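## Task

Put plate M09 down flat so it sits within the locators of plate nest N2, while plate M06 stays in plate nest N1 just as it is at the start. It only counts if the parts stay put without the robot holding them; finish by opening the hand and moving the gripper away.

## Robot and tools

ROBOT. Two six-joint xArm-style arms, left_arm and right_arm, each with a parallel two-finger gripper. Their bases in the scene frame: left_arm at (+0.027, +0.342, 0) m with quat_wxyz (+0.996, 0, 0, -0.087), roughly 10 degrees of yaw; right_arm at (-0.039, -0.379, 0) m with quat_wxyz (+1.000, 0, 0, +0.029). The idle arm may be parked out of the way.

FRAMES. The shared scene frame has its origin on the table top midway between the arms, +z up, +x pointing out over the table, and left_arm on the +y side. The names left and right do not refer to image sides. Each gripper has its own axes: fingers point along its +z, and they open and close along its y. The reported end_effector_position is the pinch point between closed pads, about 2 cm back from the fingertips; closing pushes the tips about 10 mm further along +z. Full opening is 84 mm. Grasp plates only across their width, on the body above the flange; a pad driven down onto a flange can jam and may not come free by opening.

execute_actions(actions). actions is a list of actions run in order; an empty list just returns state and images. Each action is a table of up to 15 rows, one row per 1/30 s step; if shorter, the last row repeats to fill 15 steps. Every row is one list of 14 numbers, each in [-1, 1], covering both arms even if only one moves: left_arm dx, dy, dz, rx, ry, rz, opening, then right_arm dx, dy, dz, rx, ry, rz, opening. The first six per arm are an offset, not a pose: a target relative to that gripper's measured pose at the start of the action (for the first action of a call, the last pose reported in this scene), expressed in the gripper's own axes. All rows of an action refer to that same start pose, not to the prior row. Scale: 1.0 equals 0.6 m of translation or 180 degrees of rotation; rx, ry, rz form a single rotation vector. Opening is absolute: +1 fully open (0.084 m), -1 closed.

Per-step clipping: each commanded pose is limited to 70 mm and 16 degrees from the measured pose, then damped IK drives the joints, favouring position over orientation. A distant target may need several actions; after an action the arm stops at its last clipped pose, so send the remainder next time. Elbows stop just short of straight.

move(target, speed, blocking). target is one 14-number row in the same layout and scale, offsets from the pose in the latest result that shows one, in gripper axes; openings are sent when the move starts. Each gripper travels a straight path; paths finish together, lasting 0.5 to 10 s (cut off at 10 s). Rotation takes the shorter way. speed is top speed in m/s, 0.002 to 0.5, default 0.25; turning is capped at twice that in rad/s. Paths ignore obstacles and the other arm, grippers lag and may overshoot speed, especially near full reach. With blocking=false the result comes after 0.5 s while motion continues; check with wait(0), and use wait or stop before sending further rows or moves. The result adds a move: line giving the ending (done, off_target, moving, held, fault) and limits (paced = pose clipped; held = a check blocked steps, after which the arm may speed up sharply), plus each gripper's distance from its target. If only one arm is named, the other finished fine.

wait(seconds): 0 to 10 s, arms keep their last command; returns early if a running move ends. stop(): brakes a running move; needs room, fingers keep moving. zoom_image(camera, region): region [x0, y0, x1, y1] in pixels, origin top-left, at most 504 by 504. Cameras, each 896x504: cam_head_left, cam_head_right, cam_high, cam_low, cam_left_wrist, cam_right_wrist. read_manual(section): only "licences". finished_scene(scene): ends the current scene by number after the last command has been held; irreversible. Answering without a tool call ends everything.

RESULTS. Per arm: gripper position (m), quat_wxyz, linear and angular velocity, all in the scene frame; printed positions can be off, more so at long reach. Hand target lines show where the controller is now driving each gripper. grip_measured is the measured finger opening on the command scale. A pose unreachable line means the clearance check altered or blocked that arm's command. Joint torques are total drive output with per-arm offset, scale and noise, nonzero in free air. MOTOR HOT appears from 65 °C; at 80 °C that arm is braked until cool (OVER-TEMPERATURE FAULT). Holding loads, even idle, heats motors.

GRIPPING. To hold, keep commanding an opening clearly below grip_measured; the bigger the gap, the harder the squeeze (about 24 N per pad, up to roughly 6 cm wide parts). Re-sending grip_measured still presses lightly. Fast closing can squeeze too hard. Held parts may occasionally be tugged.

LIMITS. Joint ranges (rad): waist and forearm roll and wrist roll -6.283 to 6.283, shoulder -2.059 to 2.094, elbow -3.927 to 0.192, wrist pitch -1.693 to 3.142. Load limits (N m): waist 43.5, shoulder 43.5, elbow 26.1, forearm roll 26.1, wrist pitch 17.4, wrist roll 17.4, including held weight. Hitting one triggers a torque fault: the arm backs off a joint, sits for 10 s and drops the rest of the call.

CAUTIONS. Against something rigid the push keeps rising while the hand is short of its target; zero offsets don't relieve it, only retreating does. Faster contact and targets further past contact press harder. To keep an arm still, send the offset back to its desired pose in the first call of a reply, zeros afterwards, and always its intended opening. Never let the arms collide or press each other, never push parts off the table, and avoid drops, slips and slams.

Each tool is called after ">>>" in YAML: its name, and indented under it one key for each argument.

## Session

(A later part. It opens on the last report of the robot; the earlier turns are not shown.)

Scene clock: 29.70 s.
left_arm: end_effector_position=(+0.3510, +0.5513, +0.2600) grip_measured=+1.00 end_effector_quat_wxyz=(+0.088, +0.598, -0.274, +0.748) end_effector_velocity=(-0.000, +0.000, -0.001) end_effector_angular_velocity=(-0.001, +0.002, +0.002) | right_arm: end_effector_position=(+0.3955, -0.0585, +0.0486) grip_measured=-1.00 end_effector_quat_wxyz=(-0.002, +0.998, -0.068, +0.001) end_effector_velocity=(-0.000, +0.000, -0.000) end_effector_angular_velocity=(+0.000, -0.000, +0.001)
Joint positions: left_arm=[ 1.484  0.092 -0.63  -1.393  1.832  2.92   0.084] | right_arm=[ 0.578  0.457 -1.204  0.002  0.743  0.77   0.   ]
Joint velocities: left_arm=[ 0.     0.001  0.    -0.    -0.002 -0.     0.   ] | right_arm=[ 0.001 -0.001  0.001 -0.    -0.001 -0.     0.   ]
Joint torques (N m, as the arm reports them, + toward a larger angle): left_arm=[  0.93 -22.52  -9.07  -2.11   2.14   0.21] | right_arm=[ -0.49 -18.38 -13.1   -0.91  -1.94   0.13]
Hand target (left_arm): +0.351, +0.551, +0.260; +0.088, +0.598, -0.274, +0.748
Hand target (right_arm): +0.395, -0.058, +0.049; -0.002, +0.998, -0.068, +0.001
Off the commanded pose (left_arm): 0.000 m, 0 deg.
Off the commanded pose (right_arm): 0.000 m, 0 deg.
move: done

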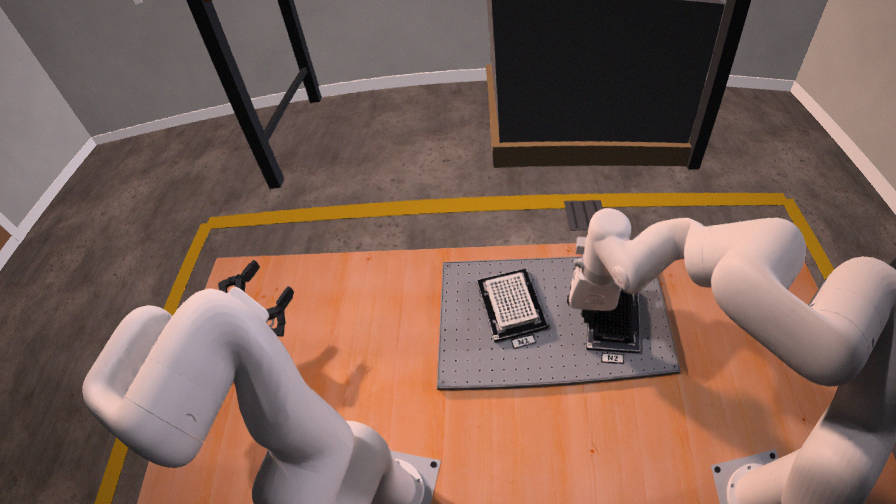

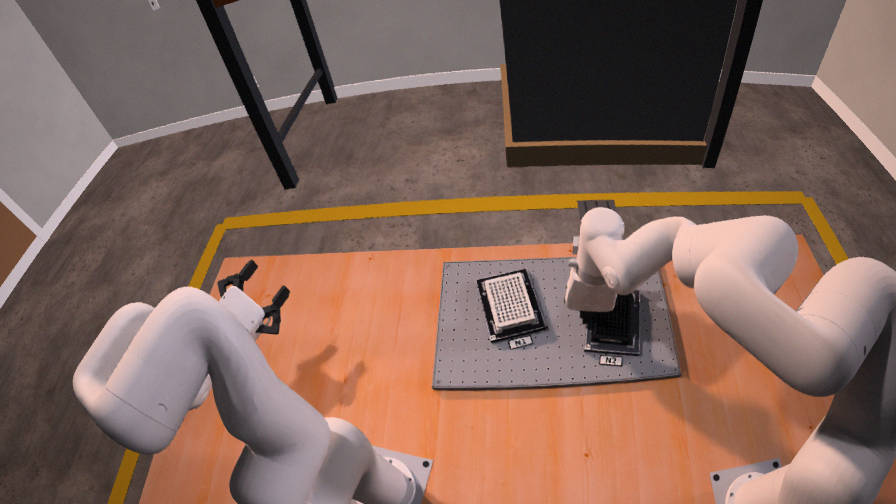

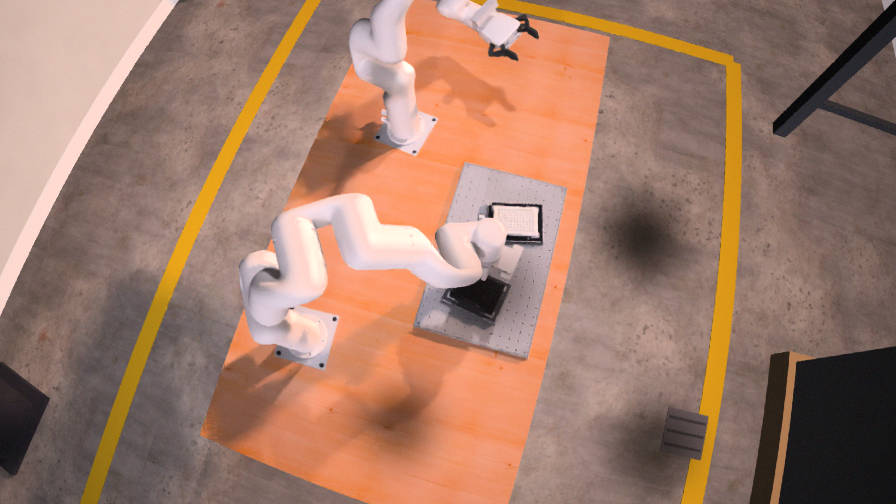

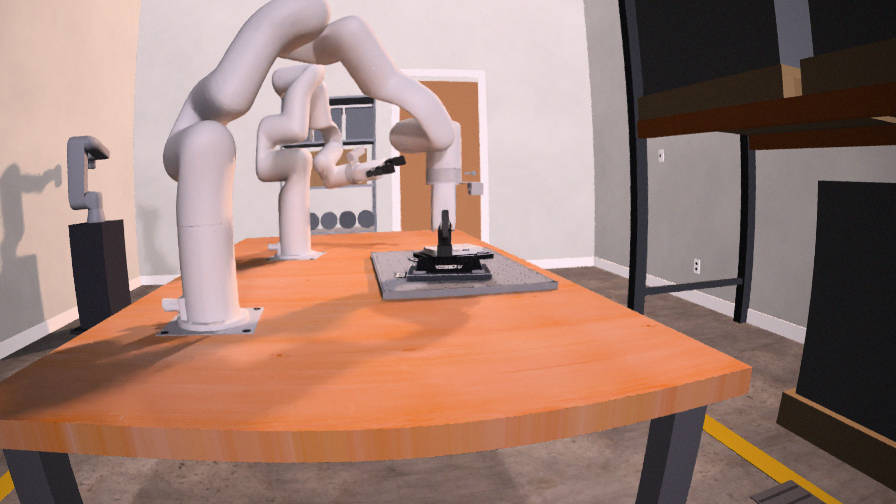

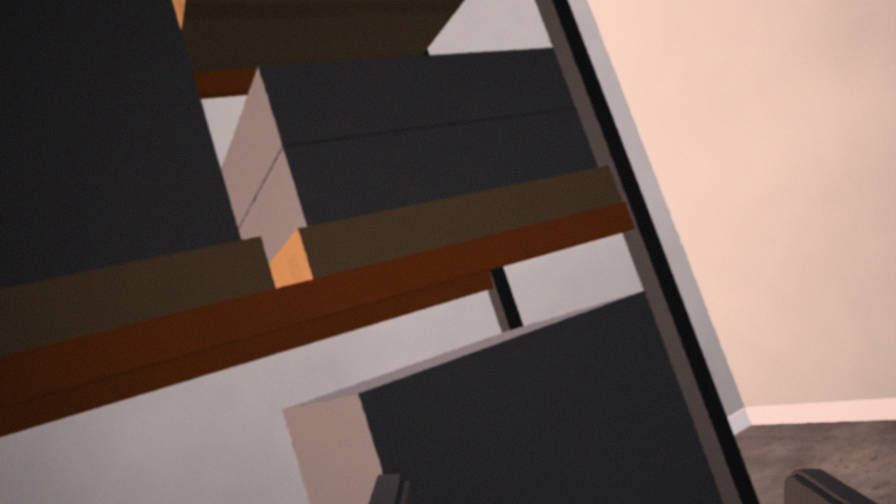

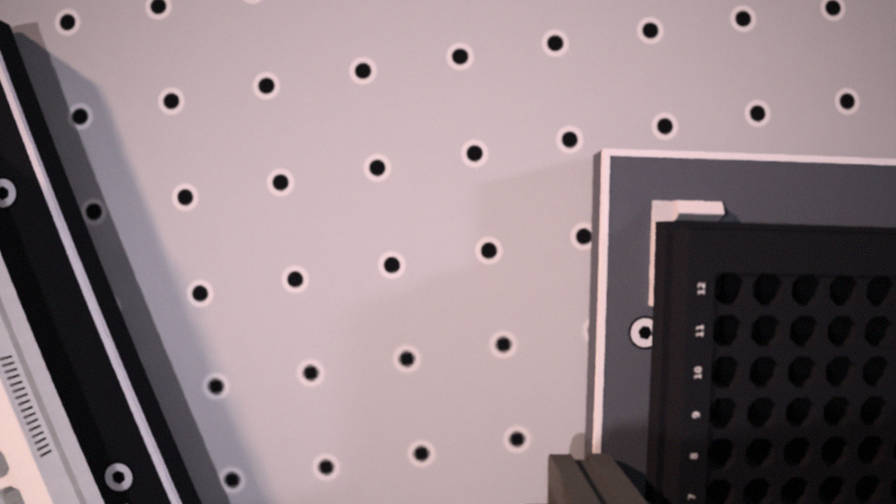

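>>> move:
  target: [0,0,0,0,0,0,1,0,0.009,0,0,0,0,-1]
  speed: 0.01

>>> zoom_image:
  camera: "cam_head_left"
  region: [570,270,670,370]

Scene clock: 33.40 s.
left_arm: end_effector_position=(+0.3510, +0.5513, +0.2600) grip_measured=+1.00 end_effector_quat_wxyz=(+0.088, +0.598, -0.274, +0.748) end_effector_velocity=(+0.000, +0.000, +0.000) end_effector_angular_velocity=(+0.001, -0.001, +0.001) | right_arm: end_effector_position=(+0.3948, -0.0638, +0.0486) grip_measured=-1.00 end_effector_quat_wxyz=(-0.002, +0.998, -0.068, +0.001) end_effector_velocity=(-0.001, -0.000, -0.000) end_effector_angular_velocity=(-0.000, +0.001, +0.000)
Joint positions: left_arm=[ 1.484  0.092 -0.63  -1.393  1.832  2.92   0.084] | right_arm=[ 0.571  0.447 -1.187  0.002  0.736  0.763  0.   ]
Joint velocities: left_arm=[ 0.    -0.    -0.    -0.001 -0.     0.001  0.   ] | right_arm=[ 0.    -0.001  0.001  0.    -0.    -0.     0.   ]
Joint torques (N m, as the arm reports them, + toward a larger angle): left_arm=[  0.33 -22.57  -8.61  -1.85   2.36   0.25] | right_arm=[  0.03 -18.45 -13.12  -0.66  -1.85   0.07]
Hand target (left_arm): +0.351, +0.551, +0.260; +0.088, +0.598, -0.274, +0.748
Hand target (right_arm): +0.395, -0.064, +0.049; -0.002, +0.998, -0.068, +0.001
Off the commanded pose (left_arm): 0.000 m, 0 deg.
Off the commanded pose (right_arm): 0.000 m, 0 deg.
move: done

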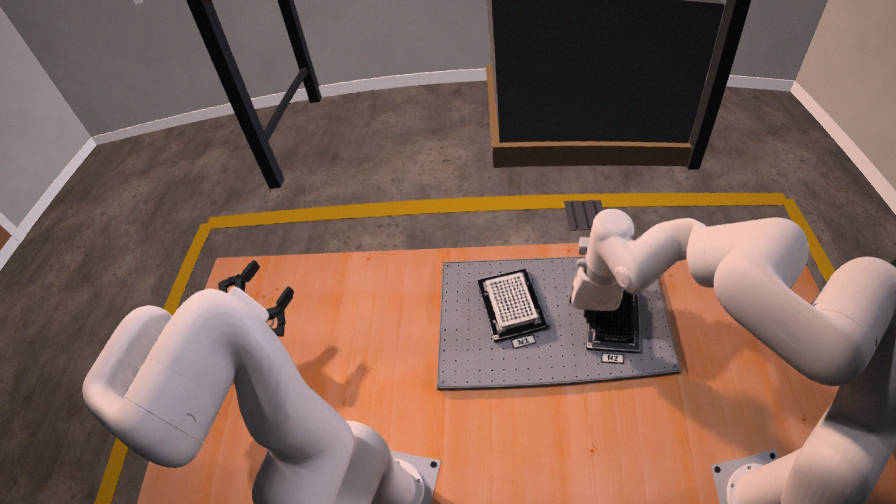

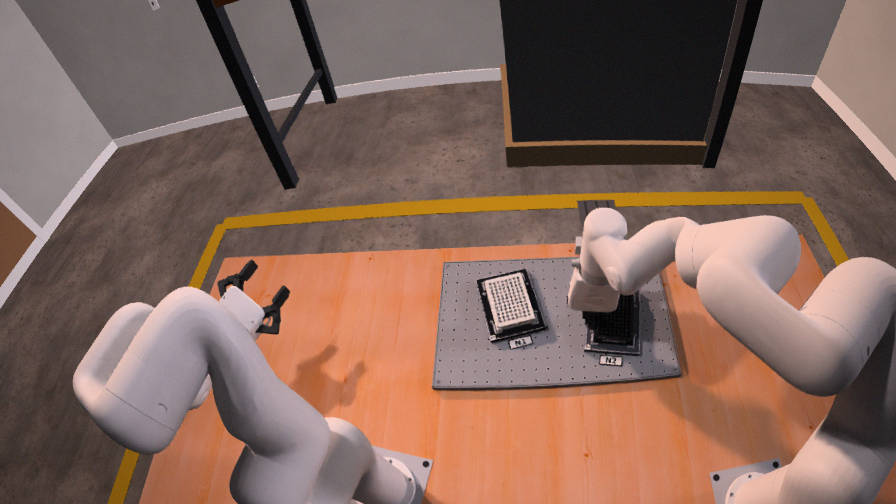

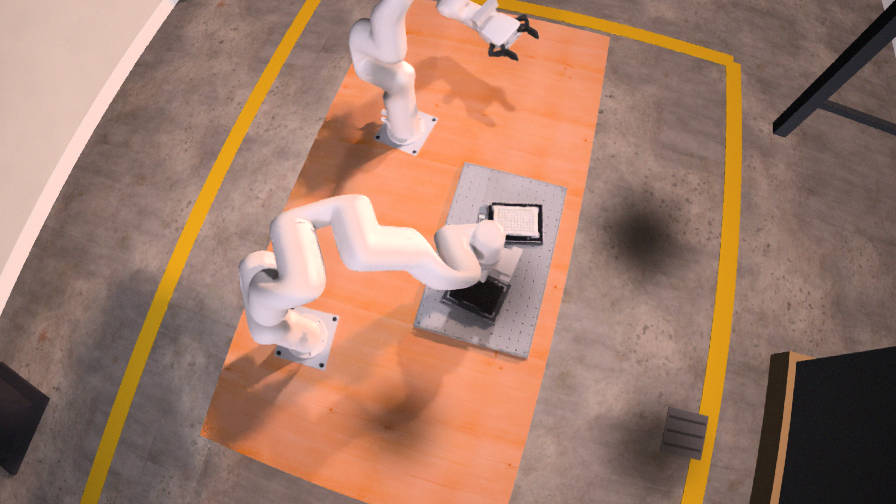

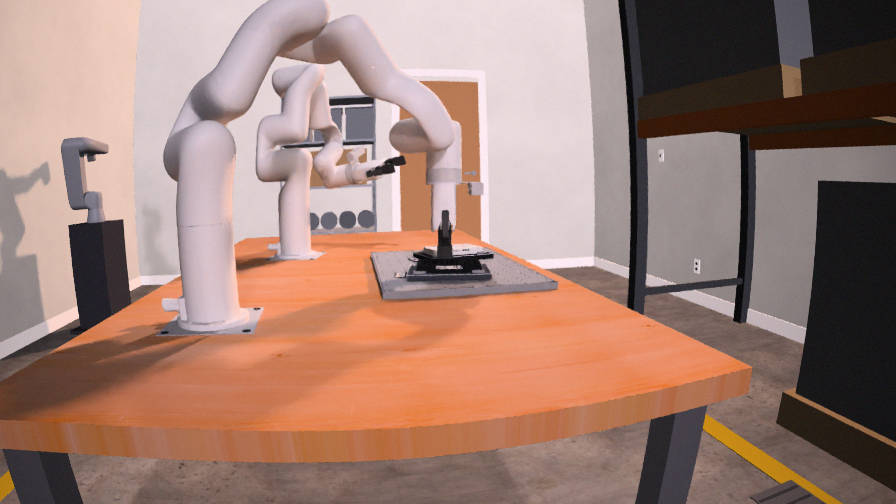

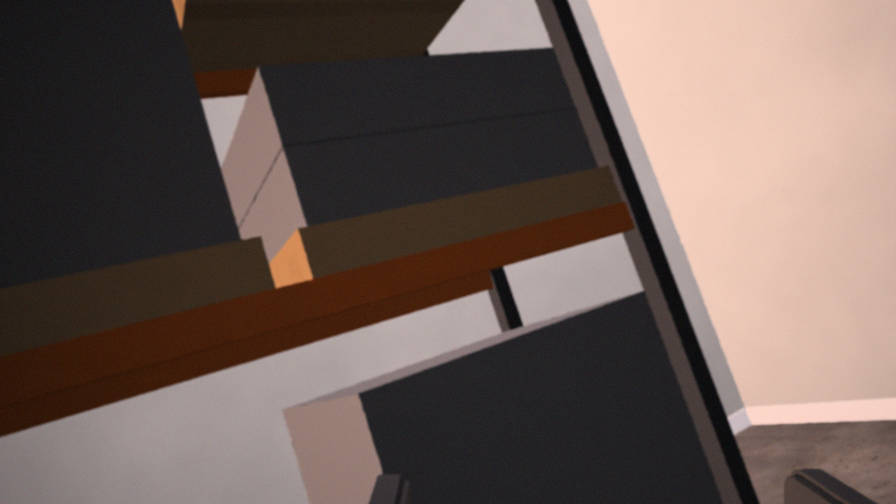

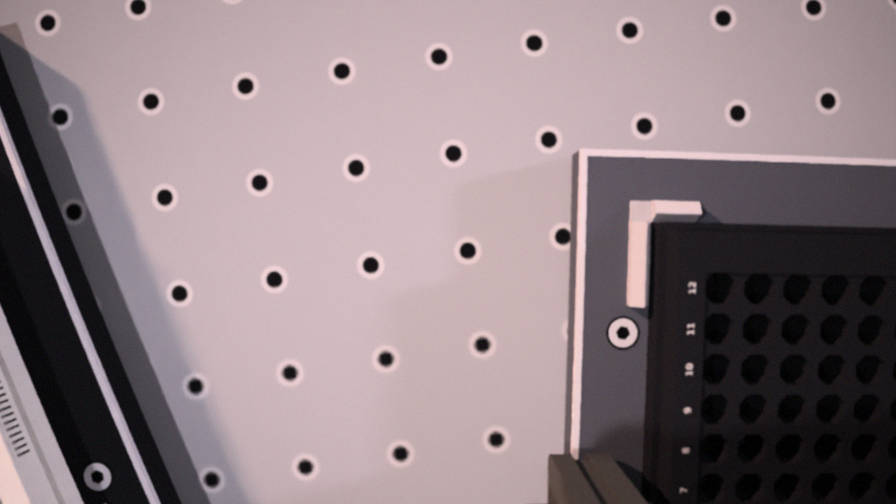

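Region (570, 270, 670, 370) of cam_head_left's 896x504 image, scaled by 5.040, with more detail than that image has.

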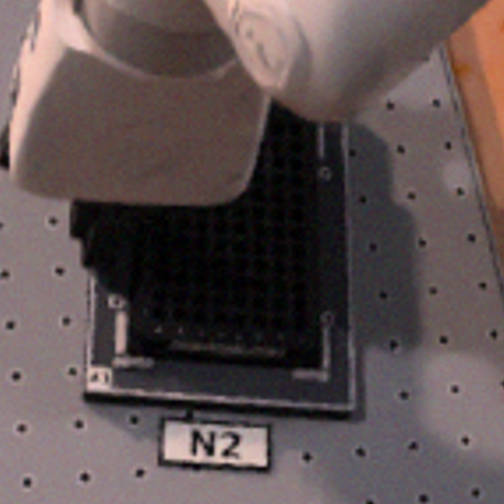

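Locators revealed; back off and inspect.

>>> move:
  target: [0,0,0,0,0,0,1,0,-0.005,-0.02,0,0,0,-1]
  speed: 0.05

>>> move:
  target: [0,0,0,0,0,0,1,-0.08,0.07,-0.32,0,0,0,1]

>>> zoom_image:
  camera: "cam_low"
  region: [390,220,510,300]

Scene clock: 39.23 s.
left_arm: end_effector_position=(+0.3510, +0.5513, +0.2600) grip_measured=+1.00 end_effector_quat_wxyz=(+0.088, +0.598, -0.274, +0.748) end_effector_velocity=(+0.000, -0.001, -0.000) end_effector_angular_velocity=(-0.001, -0.000, -0.001) | right_arm: end_effector_position=(+0.3951, -0.0610, +0.0605) grip_measured=-1.00 end_effector_quat_wxyz=(-0.001, +0.998, -0.068, +0.001) end_effector_velocity=(-0.002, -0.002, -0.003) end_effector_angular_velocity=(-0.005, +0.007, +0.001)
Joint positions: left_arm=[ 1.484  0.092 -0.63  -1.393  1.832  2.92   0.084] | right_arm=[ 0.575  0.43  -1.201  0.001  0.768  0.767  0.   ]
Joint velocities: left_arm=[-0.001  0.001  0.001  0.     0.001  0.001  0.   ] | right_arm=[ 0.     0.003  0.003 -0.     0.003 -0.001  0.   ]
Joint torques (N m, as the arm reports them, + toward a larger angle): left_arm=[  0.48 -22.83  -9.48  -1.88   2.37   0.16] | right_arm=[  0.04 -17.96 -13.23  -0.79  -2.02   0.14]
Hand target (left_arm): +0.351, +0.551, +0.260; +0.088, +0.598, -0.274, +0.748
Hand target (right_arm): +0.395, -0.061, +0.061; -0.002, +0.998, -0.068, +0.001
Off the commanded pose (left_arm): 0.000 m, 0 deg.
Off the commanded pose (right_arm): 0.000 m, 0 deg.
move: done

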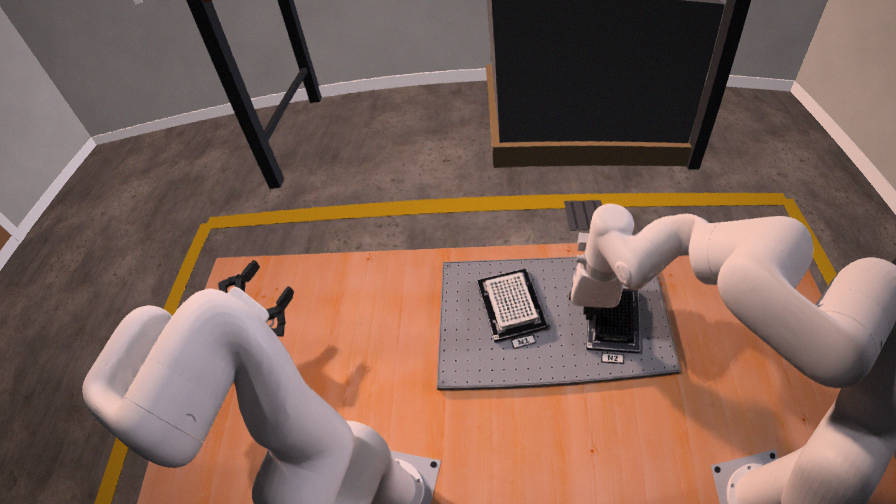

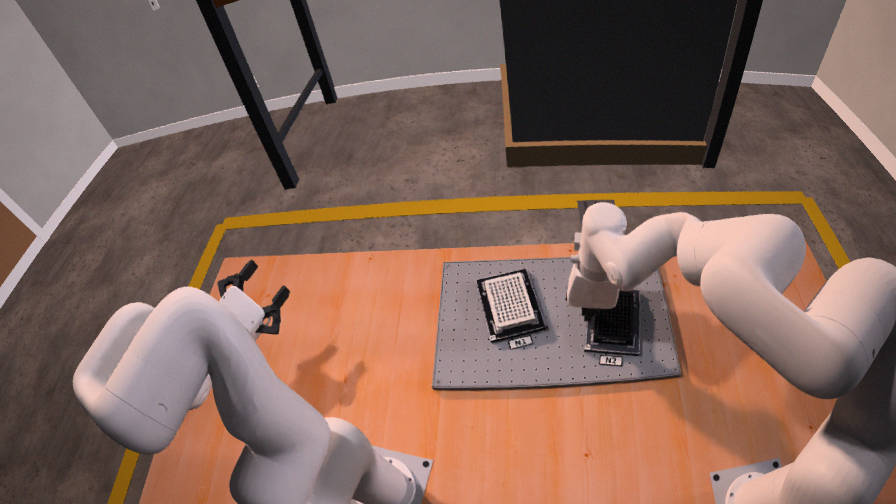

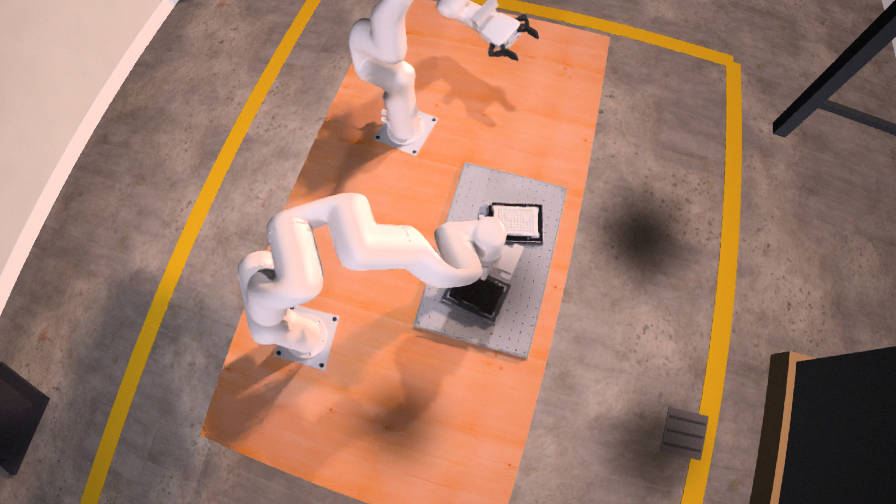

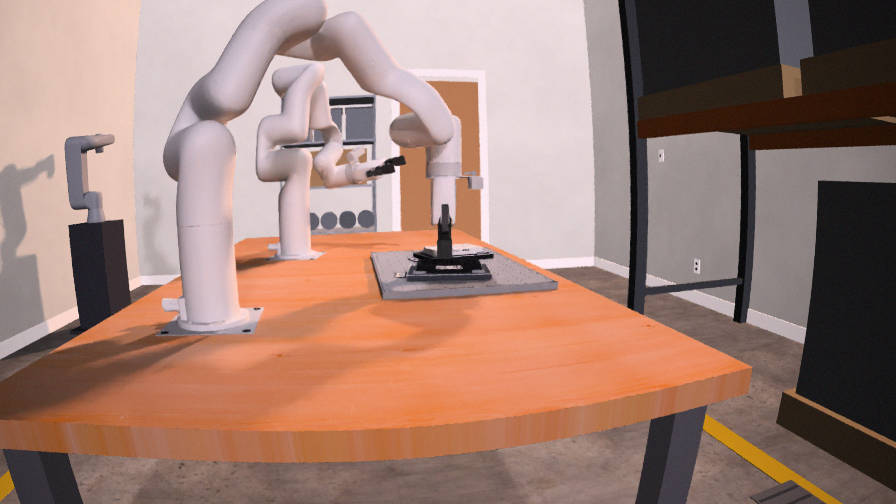

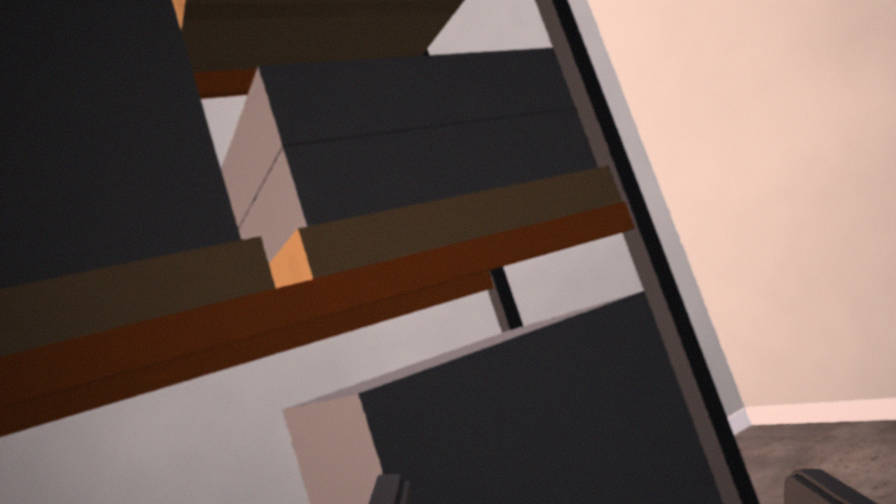

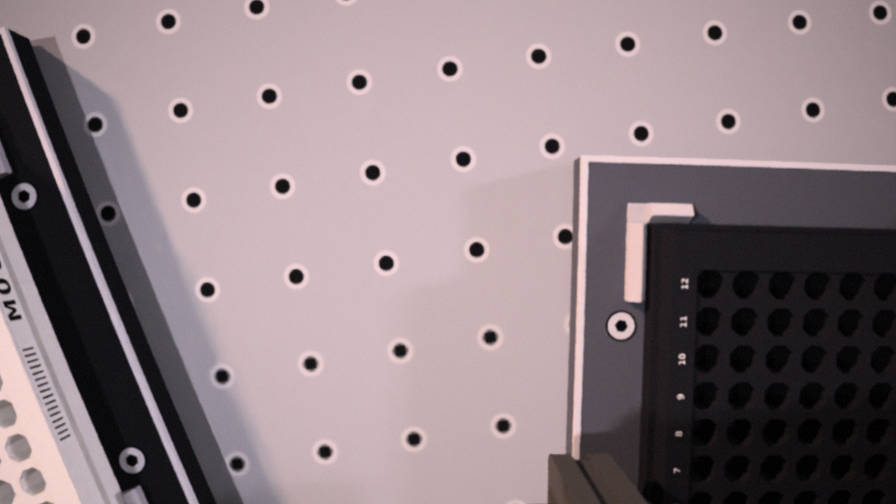

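Scene clock: 40.57 s.
left_arm: end_effector_position=(+0.3510, +0.5513, +0.2600) grip_measured=+1.00 end_effector_quat_wxyz=(+0.088, +0.598, -0.274, +0.748) end_effector_velocity=(-0.000, +0.000, -0.000) end_effector_angular_velocity=(+0.001, +0.000, +0.001) | right_arm: end_effector_position=(+0.3417, -0.0969, +0.2517) grip_measured=+1.00 end_effector_quat_wxyz=(-0.001, +0.998, -0.068, +0.000) end_effector_velocity=(+0.002, +0.002, +0.008) end_effector_angular_velocity=(+0.010, -0.014, -0.001)
Joint positions: left_arm=[ 1.484  0.092 -0.63  -1.393  1.832  2.92   0.084] | right_arm=[ 0.58  -0.013 -1.195  0.001  1.206  0.774  0.084]
Joint velocities: left_arm=[ 0.    -0.     0.     0.    -0.001  0.001 -0.   ] | right_arm=[ 0.001 -0.009 -0.008 -0.    -0.001  0.003  0.   ]
Joint torques (N m, as the arm reports them, + toward a larger angle): left_arm=[  1.29 -22.62  -8.97  -1.87   2.24   0.01] | right_arm=[ -0.14 -13.46 -15.32  -0.8   -1.99   0.15]
Hand target (left_arm): +0.351, +0.551, +0.260; +0.088, +0.598, -0.274, +0.748
Hand target (right_arm): +0.342, -0.097, +0.252; -0.001, +0.998, -0.068, +0.001
Off the commanded pose (left_arm): 0.000 m, 0 deg.
Off the commanded pose (right_arm): 0.001 m, 0 deg.
move: done

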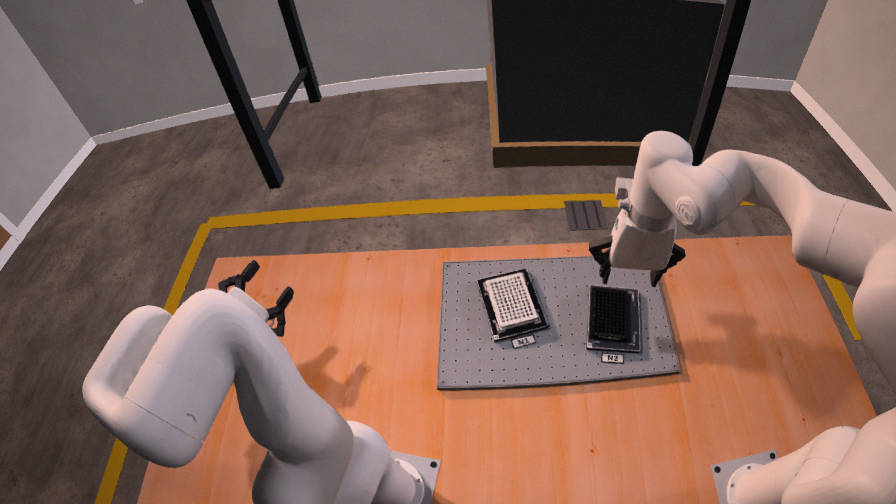

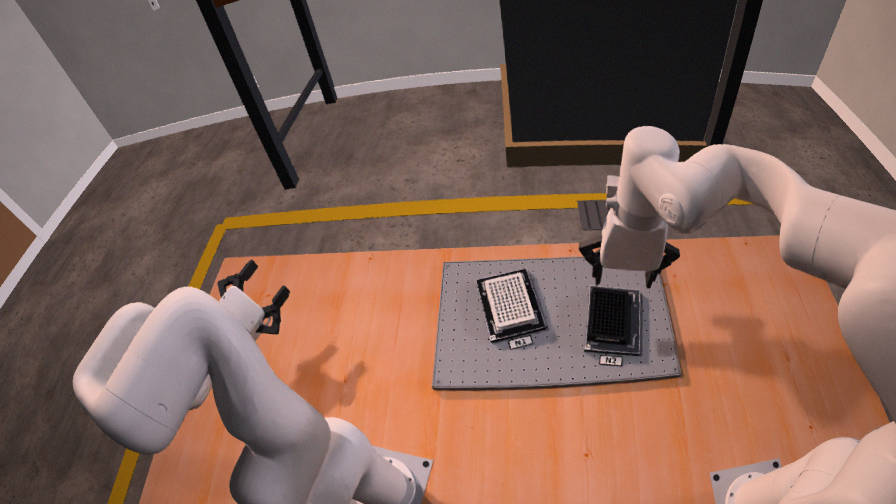

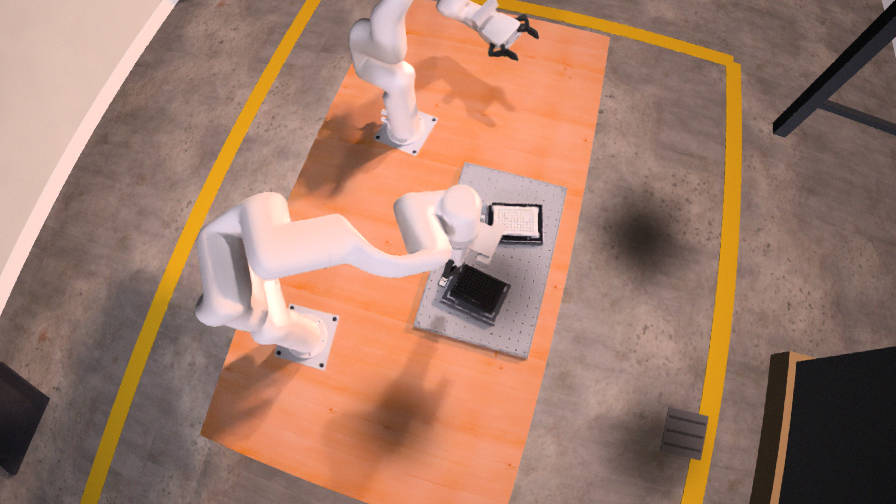

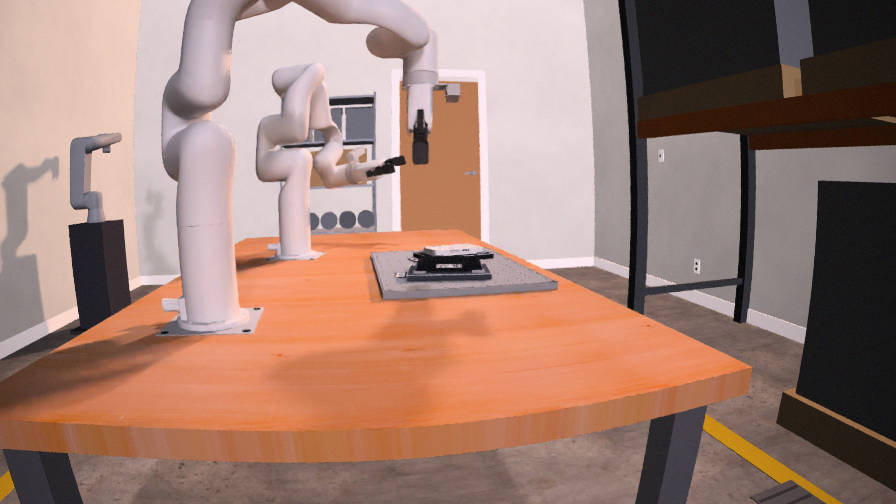

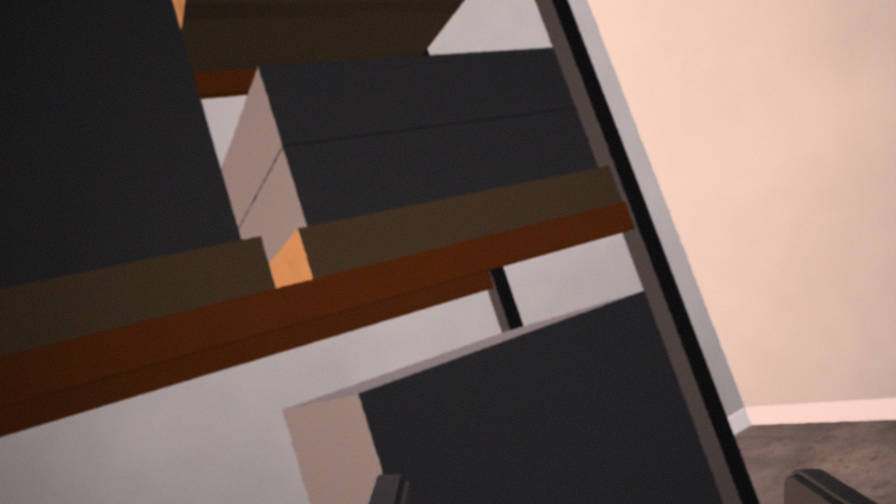

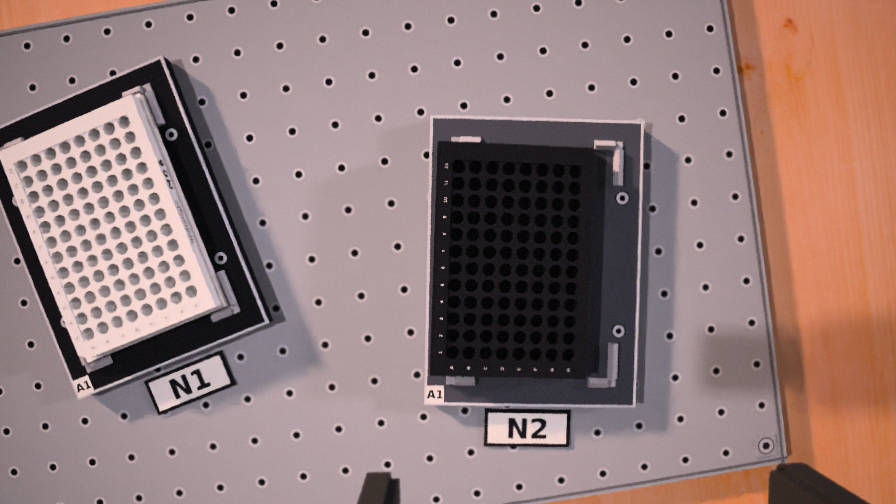

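Region (390, 220, 510, 300) of cam_low's 896x504 image, scaled by 4.200, with more detail than that image has.

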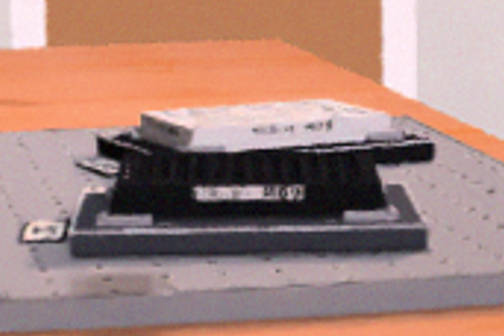

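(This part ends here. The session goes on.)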